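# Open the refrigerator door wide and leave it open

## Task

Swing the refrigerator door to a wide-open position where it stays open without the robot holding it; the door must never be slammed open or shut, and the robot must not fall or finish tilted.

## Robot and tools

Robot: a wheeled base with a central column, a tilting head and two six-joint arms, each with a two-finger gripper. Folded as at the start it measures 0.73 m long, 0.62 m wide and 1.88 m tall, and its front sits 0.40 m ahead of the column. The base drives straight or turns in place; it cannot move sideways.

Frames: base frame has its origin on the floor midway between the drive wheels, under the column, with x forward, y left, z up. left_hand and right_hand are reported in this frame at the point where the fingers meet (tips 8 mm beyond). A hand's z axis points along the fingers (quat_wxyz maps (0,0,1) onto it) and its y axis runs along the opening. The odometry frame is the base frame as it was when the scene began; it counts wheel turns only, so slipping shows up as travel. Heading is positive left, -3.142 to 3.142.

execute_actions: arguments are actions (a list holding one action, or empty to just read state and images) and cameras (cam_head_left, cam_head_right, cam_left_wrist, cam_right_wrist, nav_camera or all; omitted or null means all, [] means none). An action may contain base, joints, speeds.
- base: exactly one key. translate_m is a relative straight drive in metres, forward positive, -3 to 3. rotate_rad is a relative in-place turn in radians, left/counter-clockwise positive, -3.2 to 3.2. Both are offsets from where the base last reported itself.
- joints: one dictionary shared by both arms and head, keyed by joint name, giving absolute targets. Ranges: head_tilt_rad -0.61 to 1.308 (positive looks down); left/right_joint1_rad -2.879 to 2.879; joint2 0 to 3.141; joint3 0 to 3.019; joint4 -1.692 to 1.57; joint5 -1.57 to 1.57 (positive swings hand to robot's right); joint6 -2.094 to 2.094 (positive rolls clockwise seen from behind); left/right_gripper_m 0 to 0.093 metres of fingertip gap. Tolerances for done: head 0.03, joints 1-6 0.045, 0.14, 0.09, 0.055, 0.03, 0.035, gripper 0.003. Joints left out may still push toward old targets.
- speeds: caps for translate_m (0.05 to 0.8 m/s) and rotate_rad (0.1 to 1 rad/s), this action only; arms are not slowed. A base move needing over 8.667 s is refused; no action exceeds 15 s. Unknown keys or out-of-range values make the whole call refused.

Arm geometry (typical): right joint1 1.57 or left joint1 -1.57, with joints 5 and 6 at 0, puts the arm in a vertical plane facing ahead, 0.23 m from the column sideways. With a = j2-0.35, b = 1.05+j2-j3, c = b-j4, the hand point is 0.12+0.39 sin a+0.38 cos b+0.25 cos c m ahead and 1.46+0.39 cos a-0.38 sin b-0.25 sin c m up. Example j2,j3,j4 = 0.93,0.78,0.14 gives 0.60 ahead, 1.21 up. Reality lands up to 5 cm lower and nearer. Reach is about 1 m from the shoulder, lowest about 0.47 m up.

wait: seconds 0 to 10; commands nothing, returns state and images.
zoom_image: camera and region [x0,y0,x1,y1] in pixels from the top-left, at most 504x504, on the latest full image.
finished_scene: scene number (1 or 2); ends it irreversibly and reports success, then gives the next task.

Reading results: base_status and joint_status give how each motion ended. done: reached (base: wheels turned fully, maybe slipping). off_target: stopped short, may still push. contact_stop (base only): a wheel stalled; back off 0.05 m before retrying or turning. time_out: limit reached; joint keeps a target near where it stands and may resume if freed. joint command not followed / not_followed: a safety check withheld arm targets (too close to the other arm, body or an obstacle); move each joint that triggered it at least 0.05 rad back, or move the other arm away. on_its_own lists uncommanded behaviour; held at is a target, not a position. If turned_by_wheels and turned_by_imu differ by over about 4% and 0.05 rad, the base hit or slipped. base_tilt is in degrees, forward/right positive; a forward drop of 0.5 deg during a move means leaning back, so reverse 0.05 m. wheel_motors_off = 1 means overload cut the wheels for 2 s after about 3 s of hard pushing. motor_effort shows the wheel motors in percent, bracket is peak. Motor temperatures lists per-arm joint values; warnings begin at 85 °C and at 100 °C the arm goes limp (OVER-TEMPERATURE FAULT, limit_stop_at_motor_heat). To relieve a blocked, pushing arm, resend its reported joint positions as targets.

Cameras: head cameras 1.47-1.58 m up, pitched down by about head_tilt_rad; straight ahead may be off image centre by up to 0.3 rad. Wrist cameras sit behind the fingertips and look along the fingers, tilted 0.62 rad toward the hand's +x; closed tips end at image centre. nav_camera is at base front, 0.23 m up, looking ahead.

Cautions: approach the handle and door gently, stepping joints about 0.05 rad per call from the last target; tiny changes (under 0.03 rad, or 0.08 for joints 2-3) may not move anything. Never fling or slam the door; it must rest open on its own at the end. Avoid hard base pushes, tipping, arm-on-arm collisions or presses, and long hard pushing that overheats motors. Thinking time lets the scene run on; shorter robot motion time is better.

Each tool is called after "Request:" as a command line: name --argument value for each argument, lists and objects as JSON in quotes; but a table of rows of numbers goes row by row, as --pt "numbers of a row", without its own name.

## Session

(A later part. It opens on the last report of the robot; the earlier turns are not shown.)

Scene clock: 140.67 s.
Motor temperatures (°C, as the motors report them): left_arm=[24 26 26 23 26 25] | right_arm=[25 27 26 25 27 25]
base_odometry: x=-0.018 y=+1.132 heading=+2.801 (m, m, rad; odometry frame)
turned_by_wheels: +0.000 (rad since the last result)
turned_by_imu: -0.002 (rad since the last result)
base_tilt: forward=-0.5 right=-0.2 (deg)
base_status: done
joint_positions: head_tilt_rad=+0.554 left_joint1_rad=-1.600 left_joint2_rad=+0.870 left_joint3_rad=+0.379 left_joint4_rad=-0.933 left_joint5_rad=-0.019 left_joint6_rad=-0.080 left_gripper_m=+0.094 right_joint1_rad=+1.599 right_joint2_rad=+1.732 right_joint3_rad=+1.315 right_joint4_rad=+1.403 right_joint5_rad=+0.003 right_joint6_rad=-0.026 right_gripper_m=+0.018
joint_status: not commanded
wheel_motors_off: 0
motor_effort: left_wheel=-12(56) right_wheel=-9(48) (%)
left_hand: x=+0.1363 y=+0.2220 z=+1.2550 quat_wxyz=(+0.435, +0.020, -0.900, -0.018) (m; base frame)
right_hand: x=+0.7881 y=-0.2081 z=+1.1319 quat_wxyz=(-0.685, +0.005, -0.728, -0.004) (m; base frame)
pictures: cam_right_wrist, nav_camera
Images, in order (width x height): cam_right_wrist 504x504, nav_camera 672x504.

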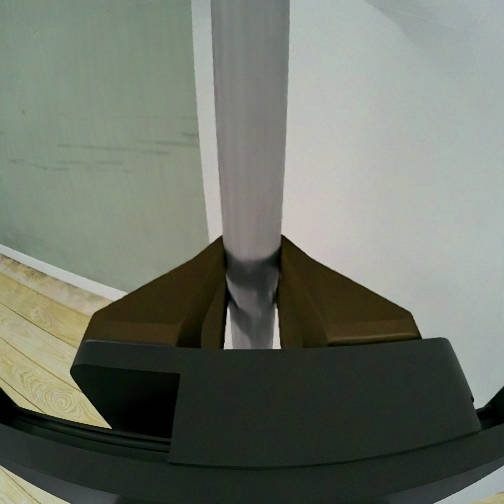

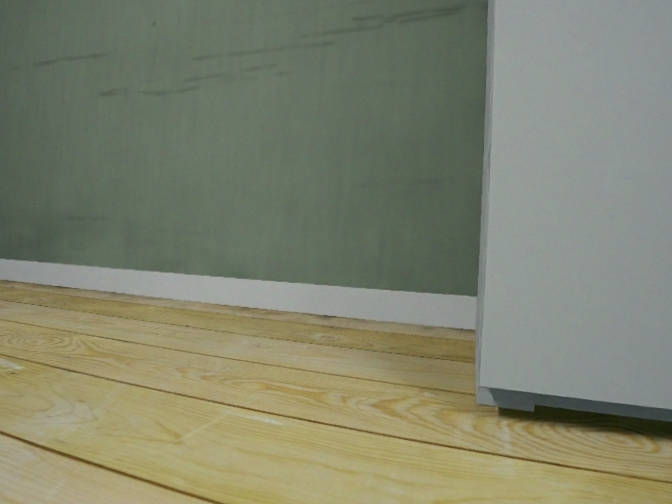

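Request:
execute_actions --actions '[{"base":{"translate_m":-0.2},"joints":{"right_gripper_m":0.093},"speeds":{"translate_m":0.2}}]' --cameras '[]'

Request:
execute_actions --actions '[{"base":{"rotate_rad":-0.21},"joints":{"right_joint1_rad":1.88,"right_joint2_rad":2.15,"right_joint3_rad":1.85,"right_joint4_rad":1.35,"right_joint6_rad":-0.27,"left_joint2_rad":1.65,"left_joint3_rad":1.35,"left_joint4_rad":1.35}}]' --cameras '[]'

Request:
execute_actions --actions '[{"joints":{"left_joint1_rad":-1.99,"left_joint6_rad":0.36}}]'

Scene clock: 186.17 s.
Motor temperatures (°C, as the motors report them): left_arm=[24 26 26 23 26 25] | right_arm=[25 28 28 26 27 25]
base_odometry: x=+0.171 y=+1.065 heading=+2.802 (m, m, rad; odometry frame)
turned_by_wheels: +0.001 (rad since the last result)
turned_by_imu: -0.001 (rad since the last result)
base_tilt: forward=-0.6 right=-0.3 (deg)
base_status: done
joint_positions: head_tilt_rad=+0.554 left_joint1_rad=-1.600 left_joint2_rad=+0.870 left_joint3_rad=+0.379 left_joint4_rad=-0.933 left_joint5_rad=-0.019 left_joint6_rad=-0.080 left_gripper_m=+0.094 right_joint1_rad=+1.599 right_joint2_rad=+1.745 right_joint3_rad=+1.182 right_joint4_rad=+1.475 right_joint5_rad=+0.003 right_joint6_rad=-0.017 right_gripper_m=+0.093
joint_status: all done
wheel_motors_off: 0
motor_effort: left_wheel=-1(76) right_wheel=-1(50) (%)
left_hand: x=+0.1361 y=+0.2220 z=+1.2551 quat_wxyz=(+0.435, +0.020, -0.900, -0.018) (m; base frame)
right_hand: x=+0.7316 y=-0.2081 z=+1.1072 quat_wxyz=(-0.658, +0.003, -0.753, -0.007) (m; base frame)
pictures: none
No camera images: the call's "cameras" was empty. Leave "cameras" out to get every camera's image.

Scene clock: 188.20 s.
Motor temperatures (°C, as the motors report them): left_arm=[24 26 26 23 26 25] | right_arm=[25 28 28 26 27 25]
base_odometry: x=+0.171 y=+1.065 heading=+2.593 (m, m, rad; odometry frame)
turned_by_wheels: -0.209 (rad since the last result)
turned_by_imu: -0.205 (rad since the last result)
base_tilt: forward=-0.6 right=-0.3 (deg)
base_status: done
joint_positions: head_tilt_rad=+0.554 left_joint1_rad=-1.600 left_joint2_rad=+1.644 left_joint3_rad=+1.340 left_joint4_rad=+1.330 left_joint5_rad=-0.019 left_joint6_rad=-0.080 left_gripper_m=+0.094 right_joint1_rad=+1.886 right_joint2_rad=+2.144 right_joint3_rad=+1.837 right_joint4_rad=+1.360 right_joint5_rad=+0.000 right_joint6_rad=-0.264 right_gripper_m=+0.093
joint_status: all done
wheel_motors_off: 0
motor_effort: left_wheel=+2(53) right_wheel=+0(44) (%)
left_hand: x=+0.8235 y=+0.2101 z=+1.1819 quat_wxyz=(-0.699, +0.039, -0.714, +0.035) (m; base frame)
right_hand: x=+0.8081 y=+0.0132 z=+1.0305 quat_wxyz=(-0.714, +0.051, -0.696, -0.058) (m; base frame)
pictures: none
No camera images: the call's "cameras" was empty. Leave "cameras" out to get every camera's image.

Scene clock: 189.47 s.
Motor temperatures (°C, as the motors report them): left_arm=[24 26 26 23 26 25] | right_arm=[25 28 28 26 27 25]
base_odometry: x=+0.171 y=+1.065 heading=+2.593 (m, m, rad; odometry frame)
turned_by_wheels: +0.000 (rad since the last result)
turned_by_imu: +0.000 (rad since the last result)
base_tilt: forward=-0.6 right=-0.3 (deg)
base_status: not commanded
joint_positions: head_tilt_rad=+0.554 left_joint1_rad=-1.999 left_joint2_rad=+1.644 left_joint3_rad=+1.340 left_joint4_rad=+1.330 left_joint5_rad=-0.018 left_joint6_rad=+0.353 left_gripper_m=+0.094 right_joint1_rad=+1.886 right_joint2_rad=+2.144 right_joint3_rad=+1.837 right_joint4_rad=+1.360 right_joint5_rad=+0.000 right_joint6_rad=-0.264 right_gripper_m=+0.093
joint_status: all done
wheel_motors_off: 0
motor_effort: left_wheel=+5(7) right_wheel=-3(4) (%)
left_hand: x=+0.7966 y=-0.0259 z=+1.2286 quat_wxyz=(-0.708, -0.065, -0.700, +0.077) (m; base frame)
right_hand: x=+0.8081 y=+0.0132 z=+1.0305 quat_wxyz=(-0.714, +0.051, -0.696, -0.058) (m; base frame)
pictures: cam_head_left, cam_head_right, cam_left_wrist, cam_right_wrist, nav_camera
Images, in order (width x height): cam_head_left 672x504, cam_head_right 672x504, cam_left_wrist 504x504, cam_right_wrist 504x504, nav_camera 672x504.

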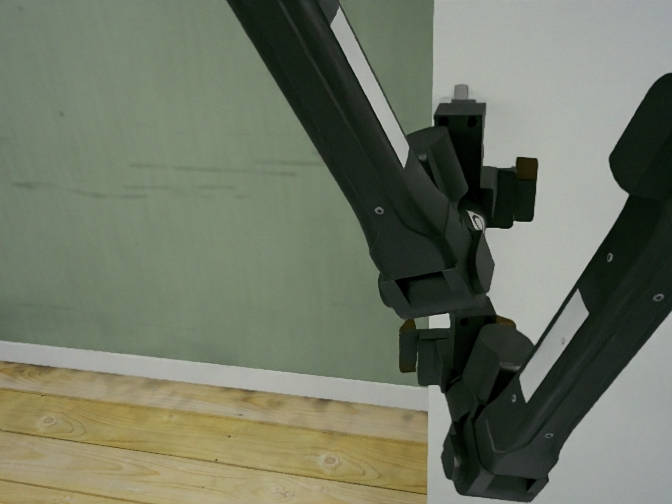

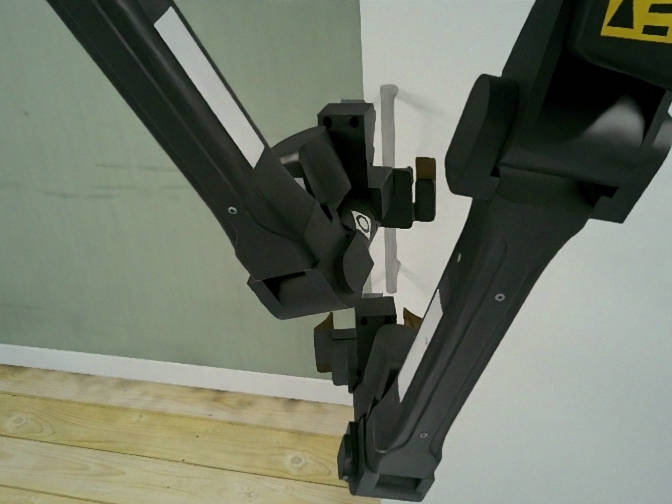

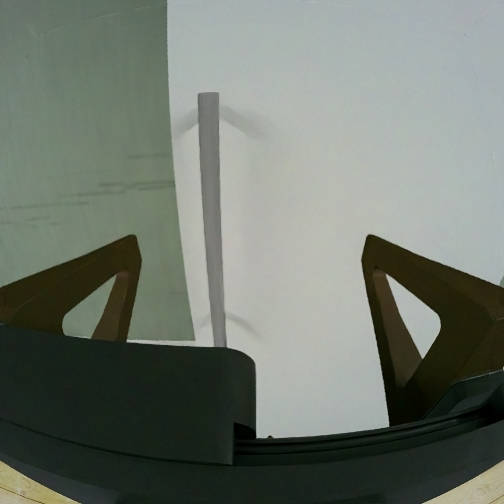

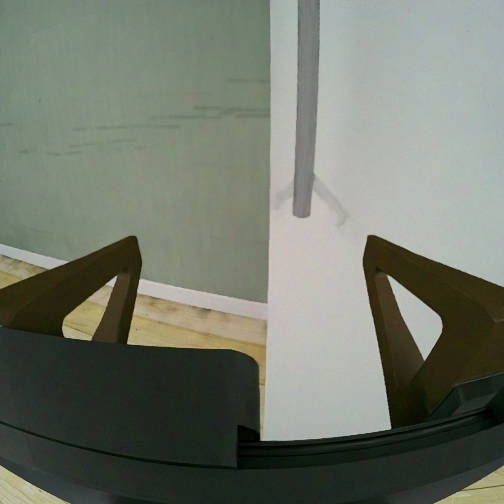

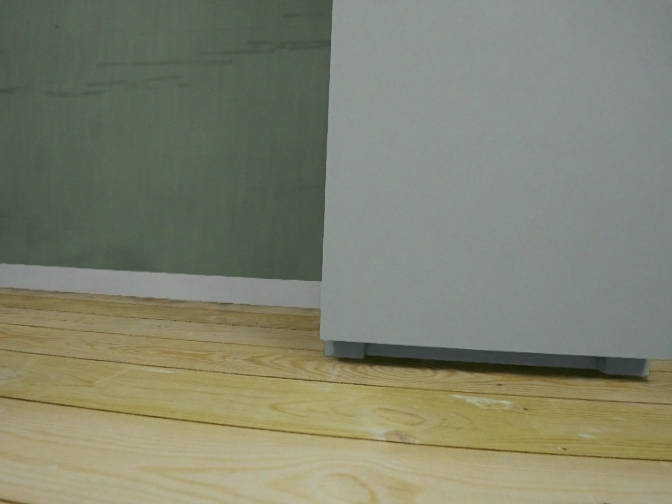

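Request:
execute_actions --actions '[{"base":{"translate_m":0.17},"joints":{"right_joint1_rad":1.845,"left_joint1_rad":-1.965,"right_joint2_rad":2.08,"right_joint3_rad":1.80},"speeds":{"translate_m":0.12}}]' --cameras '["cam_head_right","cam_left_wrist","cam_right_wrist"]'

Scene clock: 205.83 s.
Motor temperatures (°C, as the motors report them): left_arm=[24 27 26 24 26 25] | right_arm=[25 28 27 25 27 25]
base_odometry: x=+0.026 y=+1.153 heading=+2.592 (m, m, rad; odometry frame)
turned_by_wheels: -0.001 (rad since the last result)
turned_by_imu: -0.003 (rad since the last result)
base_tilt: forward=-0.6 right=-0.2 (deg)
base_status: done
joint_positions: head_tilt_rad=+0.554 left_joint1_rad=-1.973 left_joint2_rad=+1.644 left_joint3_rad=+1.340 left_joint4_rad=+1.330 left_joint5_rad=-0.018 left_joint6_rad=+0.353 left_gripper_m=+0.094 right_joint1_rad=+1.861 right_joint2_rad=+2.093 right_joint3_rad=+1.801 right_joint4_rad=+1.360 right_joint5_rad=+0.000 right_joint6_rad=-0.264 right_gripper_m=+0.093
joint_status: all done
wheel_motors_off: 0
motor_effort: left_wheel=-1(82) right_wheel=+3(39) (%)
left_hand: x=+0.7999 y=-0.0110 z=+1.2230 quat_wxyz=(-0.707, -0.068, -0.701, +0.064) (m; base frame)
right_hand: x=+0.8207 y=-0.0097 z=+1.0492 quat_wxyz=(-0.719, +0.053, -0.692, -0.045) (m; base frame)
pictures: cam_head_right, cam_left_wrist, cam_right_wrist
Images, in order (width x height): cam_head_right 672x504, cam_left_wrist 504x504, cam_right_wrist 504x504.

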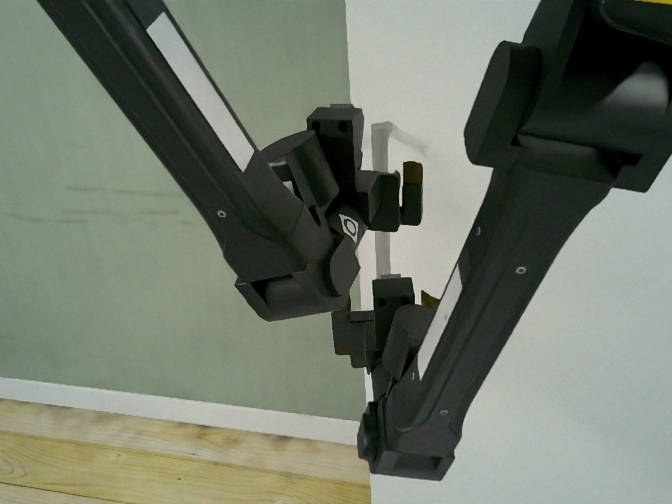

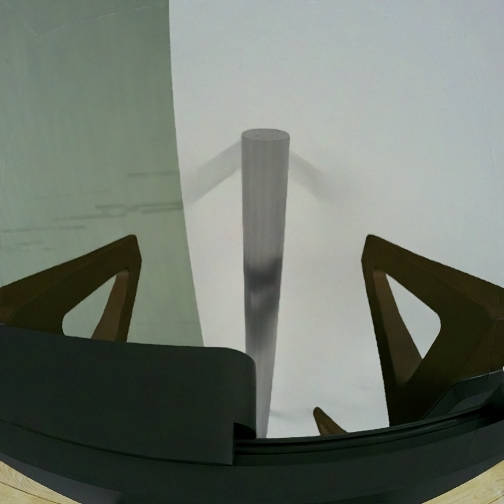

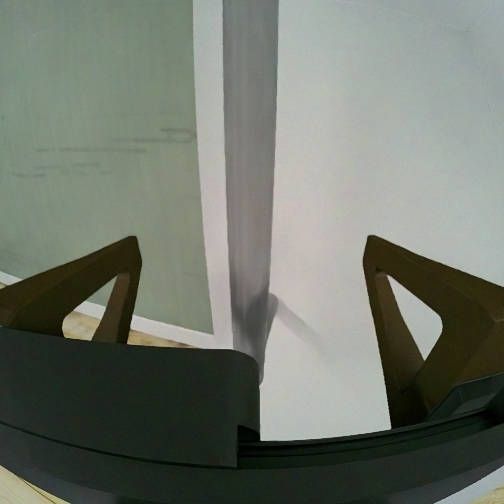

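Request:
execute_actions --actions '[{"base":{"translate_m":0.06},"joints":{"left_joint2_rad":1.74,"left_joint3_rad":1.49,"left_joint4_rad":1.30,"left_gripper_m":0.06,"right_gripper_m":0.06},"speeds":{"translate_m":0.05}}]' --cameras '["cam_left_wrist","cam_right_wrist"]'

Request:
execute_actions --actions '[{"joints":{"left_gripper_m":0.0,"right_gripper_m":0.0}}]' --cameras '["cam_left_wrist","cam_right_wrist"]'

Request:
execute_actions --actions '[{"base":{"translate_m":-0.06},"speeds":{"translate_m":0.05}}]' --cameras '["cam_left_wrist","cam_right_wrist","nav_camera"]'

Scene clock: 230.93 s.
Motor temperatures (°C, as the motors report them): left_arm=[24 28 27 24 26 25] | right_arm=[25 29 26 25 27 25]
base_odometry: x=-0.025 y=+1.184 heading=+2.591 (m, m, rad; odometry frame)
turned_by_wheels: -0.001 (rad since the last result)
turned_by_imu: -0.003 (rad since the last result)
base_tilt: forward=-0.6 right=-0.2 (deg)
base_status: done
joint_positions: head_tilt_rad=+0.554 left_joint1_rad=-1.976 left_joint2_rad=+1.730 left_joint3_rad=+1.439 left_joint4_rad=+1.340 left_joint5_rad=-0.022 left_joint6_rad=+0.374 left_gripper_m=+0.060 right_joint1_rad=+1.861 right_joint2_rad=+2.091 right_joint3_rad=+1.796 right_joint4_rad=+1.360 right_joint5_rad=+0.000 right_joint6_rad=-0.268 right_gripper_m=+0.060
joint_status: all done
wheel_motors_off: 0
motor_effort: left_wheel=+4(37) right_wheel=+4(46) (%)
left_hand: x=+0.8108 y=-0.0231 z=+1.1998 quat_wxyz=(-0.715, -0.070, -0.693, +0.054) (m; base frame)
right_hand: x=+0.8196 y=-0.0100 z=+1.0486 quat_wxyz=(-0.718, +0.055, -0.693, -0.044) (m; base frame)
pictures: cam_left_wrist, cam_right_wrist
Images, in order (width x height): cam_left_wrist 504x504, cam_right_wrist 504x504.

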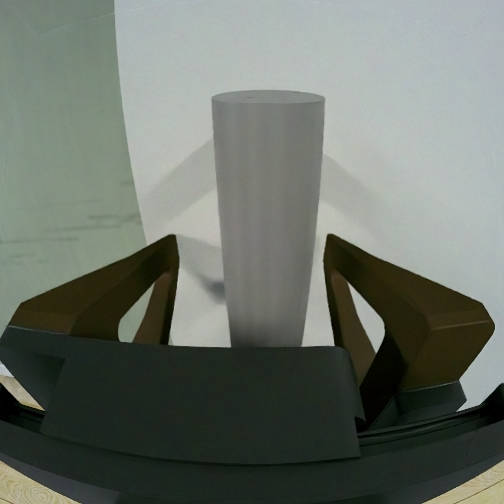

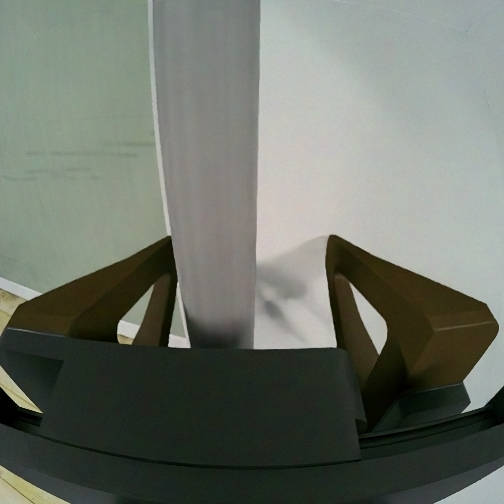

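Scene clock: 231.57 s.
Motor temperatures (°C, as the motors report them): left_arm=[24 28 27 24 26 25] | right_arm=[25 29 26 25 27 25]
base_odometry: x=-0.025 y=+1.184 heading=+2.591 (m, m, rad; odometry frame)
turned_by_wheels: +0.000 (rad since the last result)
turned_by_imu: +0.000 (rad since the last result)
base_tilt: forward=-0.7 right=-0.2 (deg)
base_status: not commanded
joint_positions: head_tilt_rad=+0.554 left_joint1_rad=-1.980 left_joint2_rad=+1.732 left_joint3_rad=+1.440 left_joint4_rad=+1.321 left_joint5_rad=-0.019 left_joint6_rad=+0.357 left_gripper_m=+0.014 right_joint1_rad=+1.872 right_joint2_rad=+2.091 right_joint3_rad=+1.796 right_joint4_rad=+1.353 right_joint5_rad=-0.006 right_joint6_rad=-0.266 right_gripper_m=+0.014
joint_status: left_gripper_m off_target (ended at +0.014, target +0.000); right_gripper_m off_target (ended at +0.014, target +0.000)
wheel_motors_off: 0
motor_effort: left_wheel=-1(6) right_wheel=+3(4) (%)
left_hand: x=+0.8095 y=-0.0283 z=+1.1953 quat_wxyz=(-0.708, -0.068, -0.700, +0.065) (m; base frame)
right_hand: x=+0.8182 y=-0.0006 z=+1.0494 quat_wxyz=(-0.716, +0.055, -0.694, -0.052) (m; base frame)
pictures: cam_left_wrist, cam_right_wrist
Images, in order (width x height): cam_left_wrist 504x504, cam_right_wrist 504x504.

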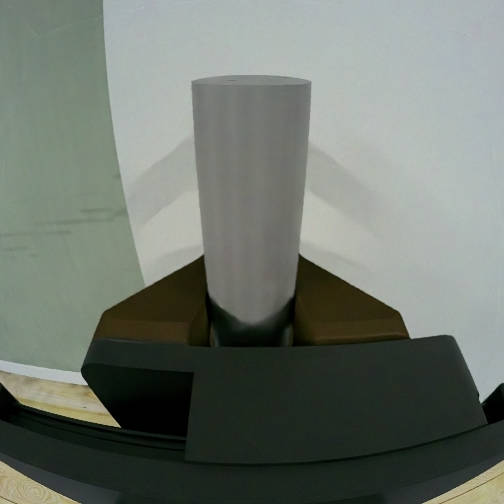

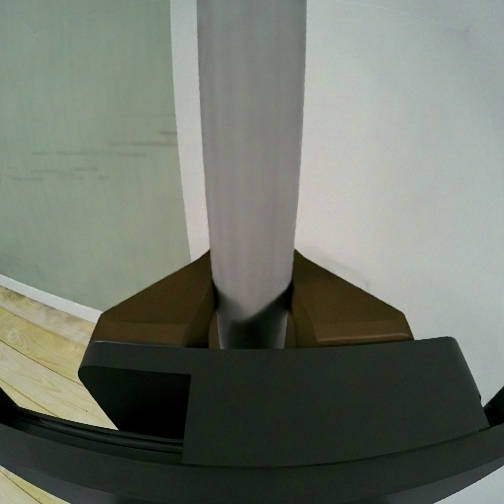

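Scene clock: 233.57 s.
Motor temperatures (°C, as the motors report them): left_arm=[24 28 27 24 27 25] | right_arm=[25 29 26 25 27 25]
base_odometry: x=+0.026 y=+1.153 heading=+2.592 (m, m, rad; odometry frame)
turned_by_wheels: +0.001 (rad since the last result)
turned_by_imu: +0.000 (rad since the last result)
base_tilt: forward=-0.5 right=-0.3 (deg)
base_status: done
joint_positions: head_tilt_rad=+0.554 left_joint1_rad=-1.984 left_joint2_rad=+1.746 left_joint3_rad=+1.483 left_joint4_rad=+1.299 left_joint5_rad=-0.024 left_joint6_rad=+0.360 left_gripper_m=+0.014 right_joint1_rad=+1.864 right_joint2_rad=+2.089 right_joint3_rad=+1.820 right_joint4_rad=+1.317 right_joint5_rad=-0.007 right_joint6_rad=-0.259 right_gripper_m=+0.014
joint_status: not commanded
wheel_motors_off: 0
motor_effort: left_wheel=-3(43) right_wheel=+0(44) (%)
left_hand: x=+0.8209 y=-0.0322 z=+1.1957 quat_wxyz=(-0.711, -0.066, -0.698, +0.064) (m; base frame)
right_hand: x=+0.8286 y=-0.0047 z=+1.0486 quat_wxyz=(-0.712, +0.055, -0.698, -0.052) (m; base frame)
pictures: cam_left_wrist, cam_right_wrist, nav_camera
Images, in order (width x height): cam_left_wrist 504x504, cam_right_wrist 504x504, nav_camera 672x504.

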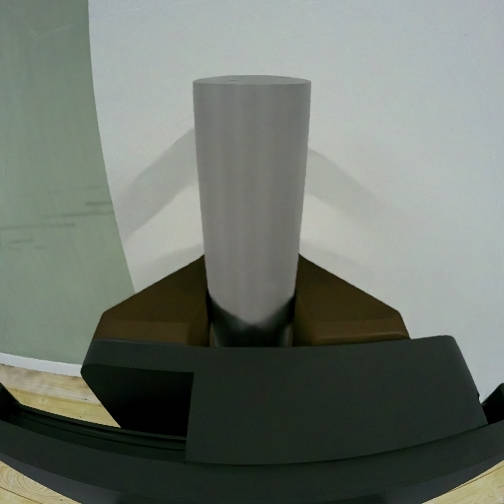

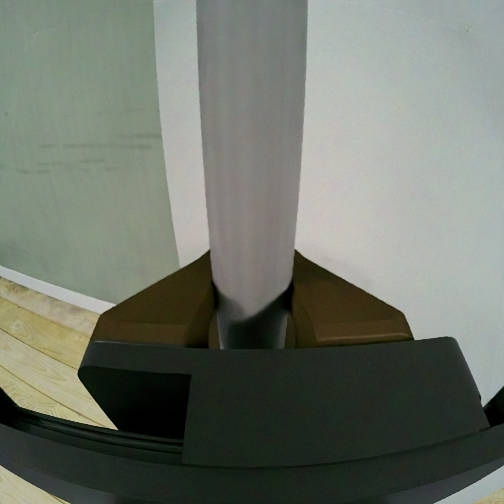

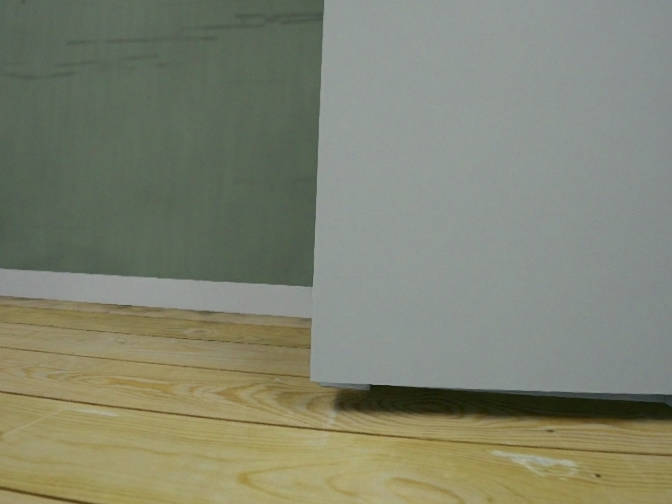

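Request:
execute_actions --actions '[{"base":{"translate_m":-0.1},"speeds":{"translate_m":0.07}}]' --cameras '[]'

Request:
execute_actions --actions '[{"joints":{"left_gripper_m":0.093}}]' --cameras '[]'

Request:
execute_actions --actions '[{"base":{"translate_m":-0.11},"joints":{"left_joint3_rad":1.2,"left_joint4_rad":1.55,"right_joint1_rad":1.82},"speeds":{"translate_m":0.07}}]'

Scene clock: 250.83 s.
Motor temperatures (°C, as the motors report them): left_arm=[24 28 27 24 27 25] | right_arm=[25 30 26 25 27 25]
base_odometry: x=+0.112 y=+1.101 heading=+2.592 (m, m, rad; odometry frame)
turned_by_wheels: +0.000 (rad since the last result)
turned_by_imu: -0.002 (rad since the last result)
base_tilt: forward=-0.6 right=-0.2 (deg)
base_status: done
joint_positions: head_tilt_rad=+0.554 left_joint1_rad=-2.013 left_joint2_rad=+1.748 left_joint3_rad=+1.490 left_joint4_rad=+1.264 left_joint5_rad=-0.006 left_joint6_rad=+0.382 left_gripper_m=+0.014 right_joint1_rad=+1.838 right_joint2_rad=+2.085 right_joint3_rad=+1.804 right_joint4_rad=+1.348 right_joint5_rad=+0.004 right_joint6_rad=-0.238 right_gripper_m=+0.014
joint_status: not commanded
wheel_motors_off: 0
motor_effort: left_wheel=-4(39) right_wheel=-4(47) (%)
left_hand: x=+0.8175 y=-0.0558 z=+1.1961 quat_wxyz=(-0.703, -0.081, -0.702, +0.079) (m; base frame)
right_hand: x=+0.8280 y=-0.0275 z=+1.0489 quat_wxyz=(-0.718, +0.046, -0.693, -0.042) (m; base frame)
pictures: none
No camera images: the call's "cameras" was empty. Leave "cameras" out to get every camera's image.

Scene clock: 251.53 s.
Motor temperatures (°C, as the motors report them): left_arm=[24 28 27 24 27 25] | right_arm=[25 30 26 25 27 25]
base_odometry: x=+0.112 y=+1.101 heading=+2.592 (m, m, rad; odometry frame)
turned_by_wheels: +0.000 (rad since the last result)
turned_by_imu: +0.000 (rad since the last result)
base_tilt: forward=-0.6 right=-0.2 (deg)
base_status: not commanded
joint_positions: head_tilt_rad=+0.554 left_joint1_rad=-2.012 left_joint2_rad=+1.751 left_joint3_rad=+1.468 left_joint4_rad=+1.268 left_joint5_rad=+0.007 left_joint6_rad=+0.375 left_gripper_m=+0.093 right_joint1_rad=+1.838 right_joint2_rad=+2.084 right_joint3_rad=+1.811 right_joint4_rad=+1.337 right_joint5_rad=+0.004 right_joint6_rad=-0.238 right_gripper_m=+0.014
joint_status: all done
wheel_motors_off: 0
motor_effort: left_wheel=+2(7) right_wheel=-6(6) (%)
left_hand: x=+0.8077 y=-0.0584 z=+1.1885 quat_wxyz=(-0.697, -0.086, -0.707, +0.087) (m; base frame)
right_hand: x=+0.8306 y=-0.0272 z=+1.0489 quat_wxyz=(-0.717, +0.046, -0.695, -0.042) (m; base frame)
pictures: none
No camera images: the call's "cameras" was empty. Leave "cameras" out to get every camera's image.

Scene clock: 253.73 s.
Motor temperatures (°C, as the motors report them): left_arm=[24 28 27 24 27 25] | right_arm=[25 30 26 25 27 25]
base_odometry: x=+0.205 y=+1.044 heading=+2.591 (m, m, rad; odometry frame)
turned_by_wheels: -0.001 (rad since the last result)
turned_by_imu: -0.002 (rad since the last result)
base_tilt: forward=-0.6 right=-0.3 (deg)
base_status: done
joint_positions: head_tilt_rad=+0.554 left_joint1_rad=-1.970 left_joint2_rad=+1.748 left_joint3_rad=+1.204 left_joint4_rad=+1.533 left_joint5_rad=-0.016 left_joint6_rad=+0.365 left_gripper_m=+0.093 right_joint1_rad=+1.783 right_joint2_rad=+2.074 right_joint3_rad=+1.811 right_joint4_rad=+1.342 right_joint5_rad=+0.013 right_joint6_rad=-0.194 right_gripper_m=+0.014
joint_status: all done
wheel_motors_off: 0
motor_effort: left_wheel=-4(37) right_wheel=+0(66) (%)
left_hand: x=+0.7172 y=-0.0131 z=+1.1661 quat_wxyz=(-0.695, -0.079, -0.712, +0.062) (m; base frame)
right_hand: x=+0.8400 y=-0.0698 z=+1.0488 quat_wxyz=(-0.720, +0.034, -0.692, -0.028) (m; base frame)
pictures: cam_head_left, cam_head_right, cam_left_wrist, cam_right_wrist, nav_camera
Images, in order (width x height): cam_head_left 672x504, cam_head_right 672x504, cam_left_wrist 504x504, cam_right_wrist 504x504, nav_camera 672x504.

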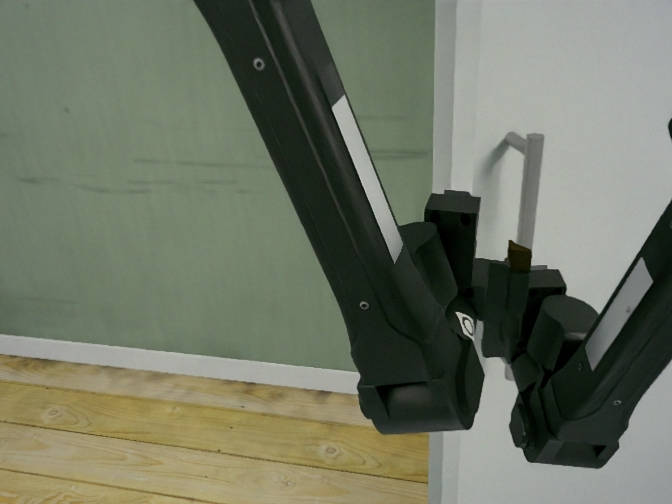

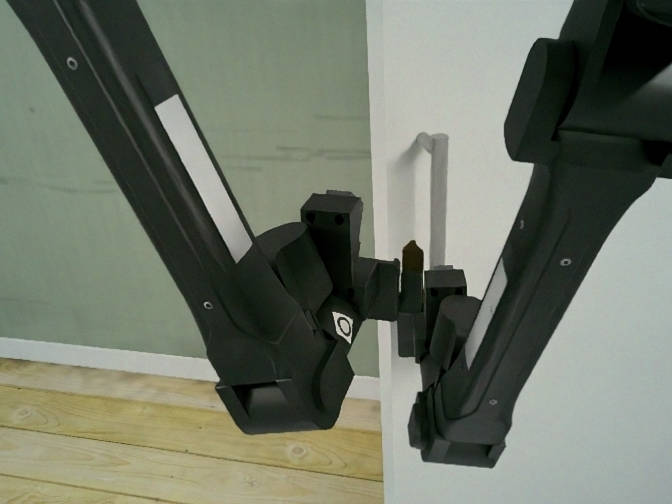

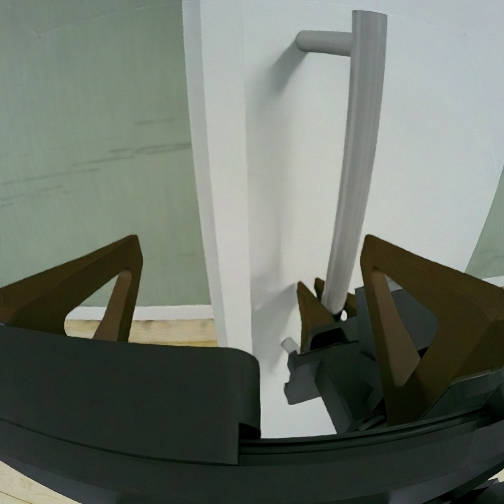

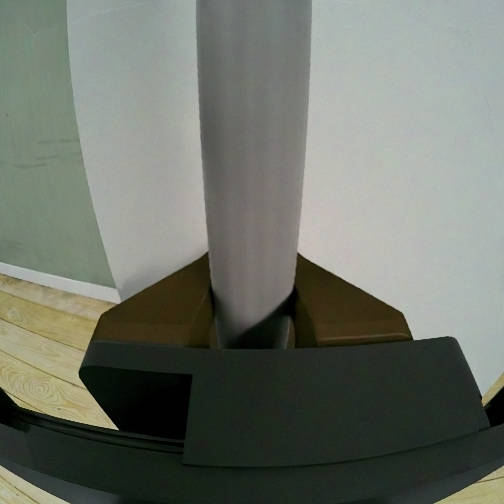

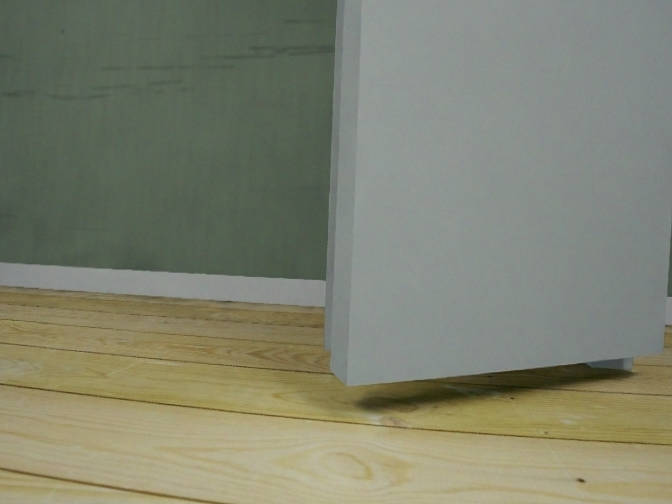

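Request:
execute_actions --actions '[{"base":{"translate_m":-0.08},"joints":{"left_joint1_rad":-1.5,"left_joint6_rad":0,"right_joint1_rad":1.70,"right_joint6_rad":-0.12},"speeds":{"translate_m":0.08}}]' --cameras '[]'

Request:
execute_actions --actions '[{"base":{"translate_m":-0.07},"joints":{"right_joint1_rad":1.60,"right_joint6_rad":-0.03},"speeds":{"translate_m":0.08}}]' --cameras '[]'

Request:
execute_actions --actions '[{"base":{"translate_m":-0.06},"joints":{"right_joint1_rad":1.50,"right_joint6_rad":0.06},"speeds":{"translate_m":0.08}}]' --cameras '["cam_head_right","cam_right_wrist","nav_camera"]'

Scene clock: 274.87 s.
Motor temperatures (°C, as the motors report them): left_arm=[24 28 26 24 27 25] | right_arm=[25 30 26 25 28 25]
base_odometry: x=+0.273 y=+1.002 heading=+2.590 (m, m, rad; odometry frame)
turned_by_wheels: -0.001 (rad since the last result)
turned_by_imu: -0.003 (rad since the last result)
base_tilt: forward=-0.6 right=-0.3 (deg)
base_status: done
joint_positions: head_tilt_rad=+0.554 left_joint1_rad=-1.494 left_joint2_rad=+1.748 left_joint3_rad=+1.203 left_joint4_rad=+1.533 left_joint5_rad=-0.021 left_joint6_rad=+0.007 left_gripper_m=+0.093 right_joint1_rad=+1.710 right_joint2_rad=+2.066 right_joint3_rad=+1.807 right_joint4_rad=+1.358 right_joint5_rad=-0.009 right_joint6_rad=-0.126 right_gripper_m=+0.014
joint_status: all done
wheel_motors_off: 0
motor_effort: left_wheel=-1(75) right_wheel=+1(50) (%)
left_hand: x=+0.7395 y=+0.2757 z=+1.1263 quat_wxyz=(-0.685, -0.004, -0.727, -0.047) (m; base frame)
right_hand: x=+0.8461 y=-0.1206 z=+1.0491 quat_wxyz=(-0.726, +0.027, -0.686, -0.024) (m; base frame)
pictures: none
No camera images: the call's "cameras" was empty. Leave "cameras" out to get every camera's image.

Scene clock: 276.33 s.
Motor temperatures (°C, as the motors report them): left_arm=[24 28 26 24 27 25] | right_arm=[25 30 26 25 28 25]
base_odometry: x=+0.333 y=+0.965 heading=+2.589 (m, m, rad; odometry frame)
turned_by_wheels: -0.001 (rad since the last result)
turned_by_imu: -0.001 (rad since the last result)
base_tilt: forward=-0.6 right=-0.3 (deg)
base_status: done
joint_positions: head_tilt_rad=+0.554 left_joint1_rad=-1.494 left_joint2_rad=+1.748 left_joint3_rad=+1.203 left_joint4_rad=+1.533 left_joint5_rad=-0.021 left_joint6_rad=+0.007 left_gripper_m=+0.093 right_joint1_rad=+1.622 right_joint2_rad=+2.063 right_joint3_rad=+1.803 right_joint4_rad=+1.376 right_joint5_rad=-0.016 right_joint6_rad=-0.050 right_gripper_m=+0.014
joint_status: all done
wheel_motors_off: 0
motor_effort: left_wheel=-2(59) right_wheel=-1(50) (%)
left_hand: x=+0.7395 y=+0.2757 z=+1.1263 quat_wxyz=(-0.685, -0.004, -0.727, -0.047) (m; base frame)
right_hand: x=+0.8489 y=-0.1852 z=+1.0491 quat_wxyz=(-0.731, +0.015, -0.682, -0.011) (m; base frame)
pictures: none
No camera images: the call's "cameras" was empty. Leave "cameras" out to get every camera's image.

Scene clock: 277.73 s.
Motor temperatures (°C, as the motors report them): left_arm=[24 28 26 24 27 25] | right_arm=[25 30 26 25 28 25]
base_odometry: x=+0.384 y=+0.933 heading=+2.588 (m, m, rad; odometry frame)
turned_by_wheels: -0.001 (rad since the last result)
turned_by_imu: -0.001 (rad since the last result)
base_tilt: forward=-0.6 right=-0.2 (deg)
base_status: done
joint_positions: head_tilt_rad=+0.554 left_joint1_rad=-1.494 left_joint2_rad=+1.748 left_joint3_rad=+1.203 left_joint4_rad=+1.533 left_joint5_rad=-0.021 left_joint6_rad=+0.007 left_gripper_m=+0.093 right_joint1_rad=+1.505 right_joint2_rad=+2.063 right_joint3_rad=+1.796 right_joint4_rad=+1.381 right_joint5_rad=-0.010 right_joint6_rad=+0.049 right_gripper_m=+0.013
joint_status: all done
wheel_motors_off: 0
motor_effort: left_wheel=+2(43) right_wheel=+1(50) (%)
left_hand: x=+0.7395 y=+0.2757 z=+1.1263 quat_wxyz=(-0.685, -0.004, -0.727, -0.047) (m; base frame)
right_hand: x=+0.8465 y=-0.2720 z=+1.0486 quat_wxyz=(-0.731, -0.004, -0.683, +0.010) (m; base frame)
pictures: cam_head_right, cam_right_wrist, nav_camera
Images, in order (width x height): cam_head_right 672x504, cam_right_wrist 504x504, nav_camera 672x504.

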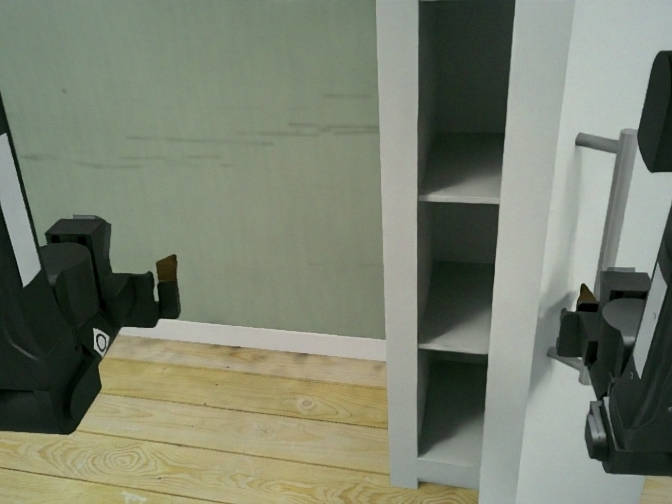

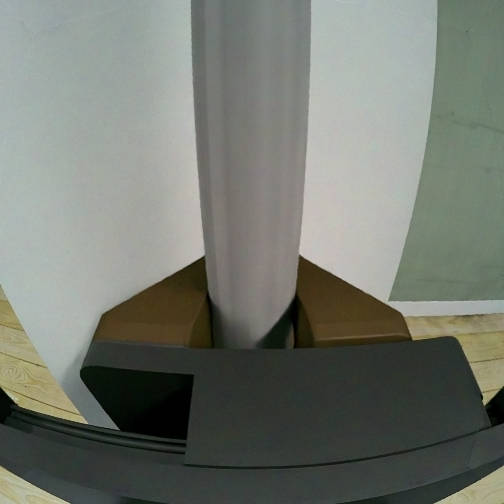

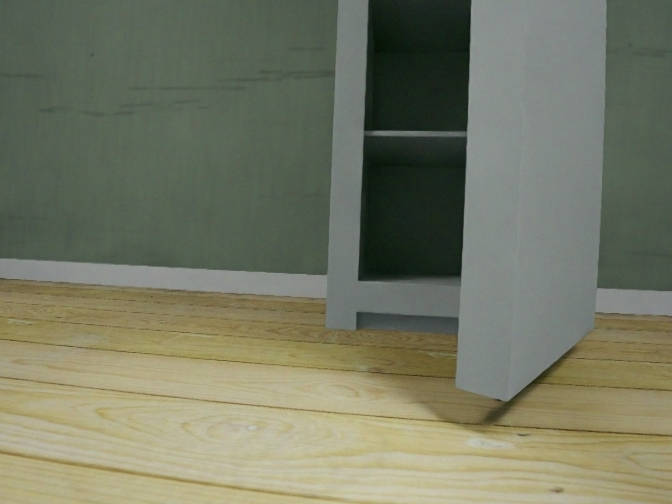

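Request:
execute_actions --actions '[{"base":{"translate_m":-0.04},"joints":{"right_joint1_rad":1.40,"right_joint6_rad":0.15},"speeds":{"translate_m":0.08}}]' --cameras '[]'

Request:
execute_actions --actions '[{"base":{"translate_m":-0.03},"joints":{"right_joint1_rad":1.29,"right_joint6_rad":0.24},"speeds":{"translate_m":0.08}}]' --cameras '["cam_head_right","cam_right_wrist","nav_camera"]'

Scene clock: 290.03 s.
Motor temperatures (°C, as the motors report them): left_arm=[24 28 26 24 27 25] | right_arm=[25 30 26 25 28 25]
base_odometry: x=+0.418 y=+0.912 heading=+2.587 (m, m, rad; odometry frame)
turned_by_wheels: -0.001 (rad since the last result)
turned_by_imu: -0.003 (rad since the last result)
base_tilt: forward=-0.7 right=-0.3 (deg)
base_status: done
joint_positions: head_tilt_rad=+0.555 left_joint1_rad=-1.494 left_joint2_rad=+1.748 left_joint3_rad=+1.202 left_joint4_rad=+1.533 left_joint5_rad=-0.021 left_joint6_rad=+0.007 left_gripper_m=+0.093 right_joint1_rad=+1.375 right_joint2_rad=+2.069 right_joint3_rad=+1.802 right_joint4_rad=+1.343 right_joint5_rad=+0.005 right_joint6_rad=+0.160 right_gripper_m=+0.013
joint_status: all done
wheel_motors_off: 0
motor_effort: left_wheel=-1(42) right_wheel=-4(40) (%)
left_hand: x=+0.7392 y=+0.2757 z=+1.1261 quat_wxyz=(-0.685, -0.004, -0.727, -0.047) (m; base frame)
right_hand: x=+0.8398 y=-0.3717 z=+1.0480 quat_wxyz=(-0.719, -0.031, -0.693, +0.038) (m; base frame)
pictures: none
No camera images: the call's "cameras" was empty. Leave "cameras" out to get every camera's image.

Scene clock: 291.60 s.
Motor temperatures (°C, as the motors report them): left_arm=[24 28 26 24 27 25] | right_arm=[25 30 26 25 28 25]
base_odometry: x=+0.444 y=+0.897 heading=+2.587 (m, m, rad; odometry frame)
turned_by_wheels: +0.000 (rad since the last result)
turned_by_imu: -0.001 (rad since the last result)
base_tilt: forward=-0.6 right=-0.2 (deg)
base_status: done
joint_positions: head_tilt_rad=+0.555 left_joint1_rad=-1.494 left_joint2_rad=+1.748 left_joint3_rad=+1.202 left_joint4_rad=+1.533 left_joint5_rad=-0.021 left_joint6_rad=+0.007 left_gripper_m=+0.093 right_joint1_rad=+1.289 right_joint2_rad=+2.084 right_joint3_rad=+1.857 right_joint4_rad=+1.252 right_joint5_rad=+0.000 right_joint6_rad=+0.234 right_gripper_m=+0.013
joint_status: all done
wheel_motors_off: 0
motor_effort: left_wheel=-6(43) right_wheel=-6(43) (%)
left_hand: x=+0.7392 y=+0.2757 z=+1.1261 quat_wxyz=(-0.685, -0.004, -0.727, -0.047) (m; base frame)
right_hand: x=+0.8454 y=-0.4390 z=+1.0473 quat_wxyz=(-0.703, -0.048, -0.707, +0.054) (m; base frame)
pictures: cam_head_right, cam_right_wrist, nav_camera
Images, in order (width x height): cam_head_right 672x504, cam_right_wrist 504x504, nav_camera 672x504.

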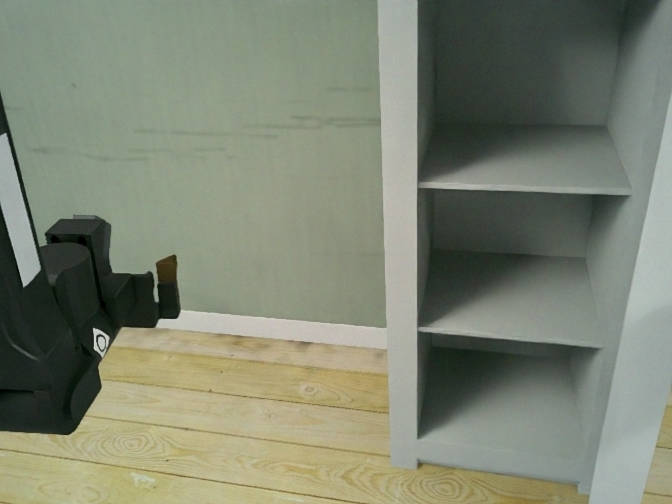

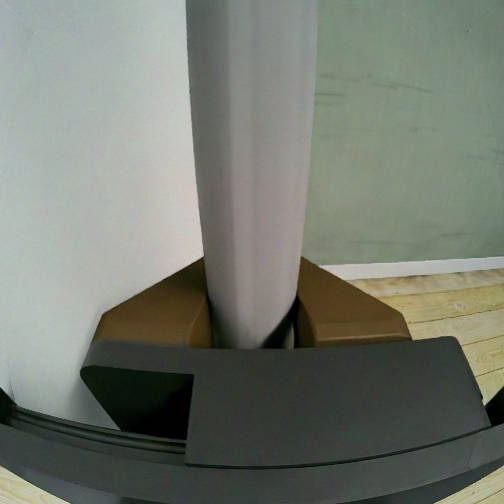

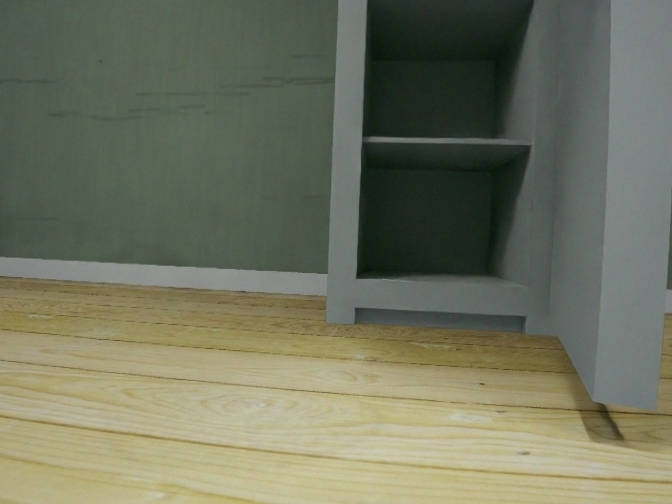

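Request:
execute_actions --actions '[{"base":{"translate_m":0.03},"joints":{"right_joint1_rad":1.18,"right_joint6_rad":0.33},"speeds":{"translate_m":0.08}}]' --cameras '[]'

Request:
execute_actions --actions '[{"base":{"translate_m":0.03},"joints":{"right_joint1_rad":1.08,"right_joint6_rad":0.42},"speeds":{"translate_m":0.08}}]' --cameras '["cam_right_wrist","nav_camera"]'

Scene clock: 302.20 s.
Motor temperatures (°C, as the motors report them): left_arm=[24 29 26 24 26 25] | right_arm=[25 30 26 26 28 25]
base_odometry: x=+0.418 y=+0.913 heading=+2.587 (m, m, rad; odometry frame)
turned_by_wheels: +0.000 (rad since the last result)
turned_by_imu: -0.002 (rad since the last result)
base_tilt: forward=-0.6 right=-0.3 (deg)
base_status: done
joint_positions: head_tilt_rad=+0.555 left_joint1_rad=-1.494 left_joint2_rad=+1.748 left_joint3_rad=+1.202 left_joint4_rad=+1.533 left_joint5_rad=-0.021 left_joint6_rad=+0.007 left_gripper_m=+0.093 right_joint1_rad=+1.204 right_joint2_rad=+2.097 right_joint3_rad=+1.793 right_joint4_rad=+1.313 right_joint5_rad=-0.017 right_joint6_rad=+0.306 right_gripper_m=+0.013
joint_status: all done
wheel_motors_off: 0
motor_effort: left_wheel=-3(29) right_wheel=-5(27) (%)
left_hand: x=+0.7391 y=+0.2757 z=+1.1260 quat_wxyz=(-0.685, -0.004, -0.727, -0.047) (m; base frame)
right_hand: x=+0.8063 y=-0.4973 z=+1.0479 quat_wxyz=(-0.699, -0.059, -0.709, +0.065) (m; base frame)
pictures: none
No camera images: the call's "cameras" was empty. Leave "cameras" out to get every camera's image.

Scene clock: 303.53 s.
Motor temperatures (°C, as the motors report them): left_arm=[24 29 26 24 26 25] | right_arm=[25 30 26 26 28 25]
base_odometry: x=+0.392 y=+0.928 heading=+2.588 (m, m, rad; odometry frame)
turned_by_wheels: +0.001 (rad since the last result)
turned_by_imu: +0.000 (rad since the last result)
base_tilt: forward=-0.7 right=-0.2 (deg)
base_status: done
joint_positions: head_tilt_rad=+0.555 left_joint1_rad=-1.494 left_joint2_rad=+1.748 left_joint3_rad=+1.202 left_joint4_rad=+1.533 left_joint5_rad=-0.021 left_joint6_rad=+0.007 left_gripper_m=+0.093 right_joint1_rad=+1.110 right_joint2_rad=+2.127 right_joint3_rad=+1.779 right_joint4_rad=+1.308 right_joint5_rad=-0.020 right_joint6_rad=+0.385 right_gripper_m=+0.013
joint_status: all done
wheel_motors_off: 0
motor_effort: left_wheel=+2(41) right_wheel=-2(41) (%)
left_hand: x=+0.7391 y=+0.2755 z=+1.1260 quat_wxyz=(-0.685, -0.004, -0.727, -0.047) (m; base frame)
right_hand: x=+0.7718 y=-0.5691 z=+1.0474 quat_wxyz=(-0.686, -0.083, -0.717, +0.086) (m; base frame)
pictures: cam_right_wrist, nav_camera
Images, in order (width x height): cam_right_wrist 504x504, nav_camera 672x504.

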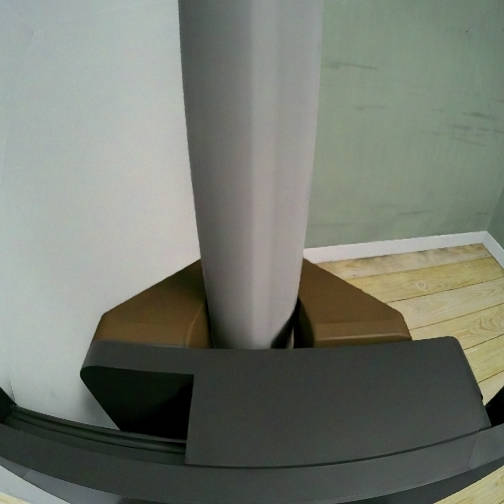

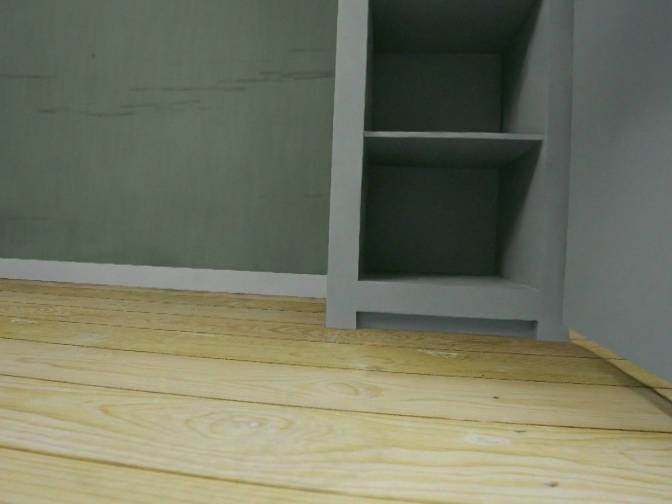

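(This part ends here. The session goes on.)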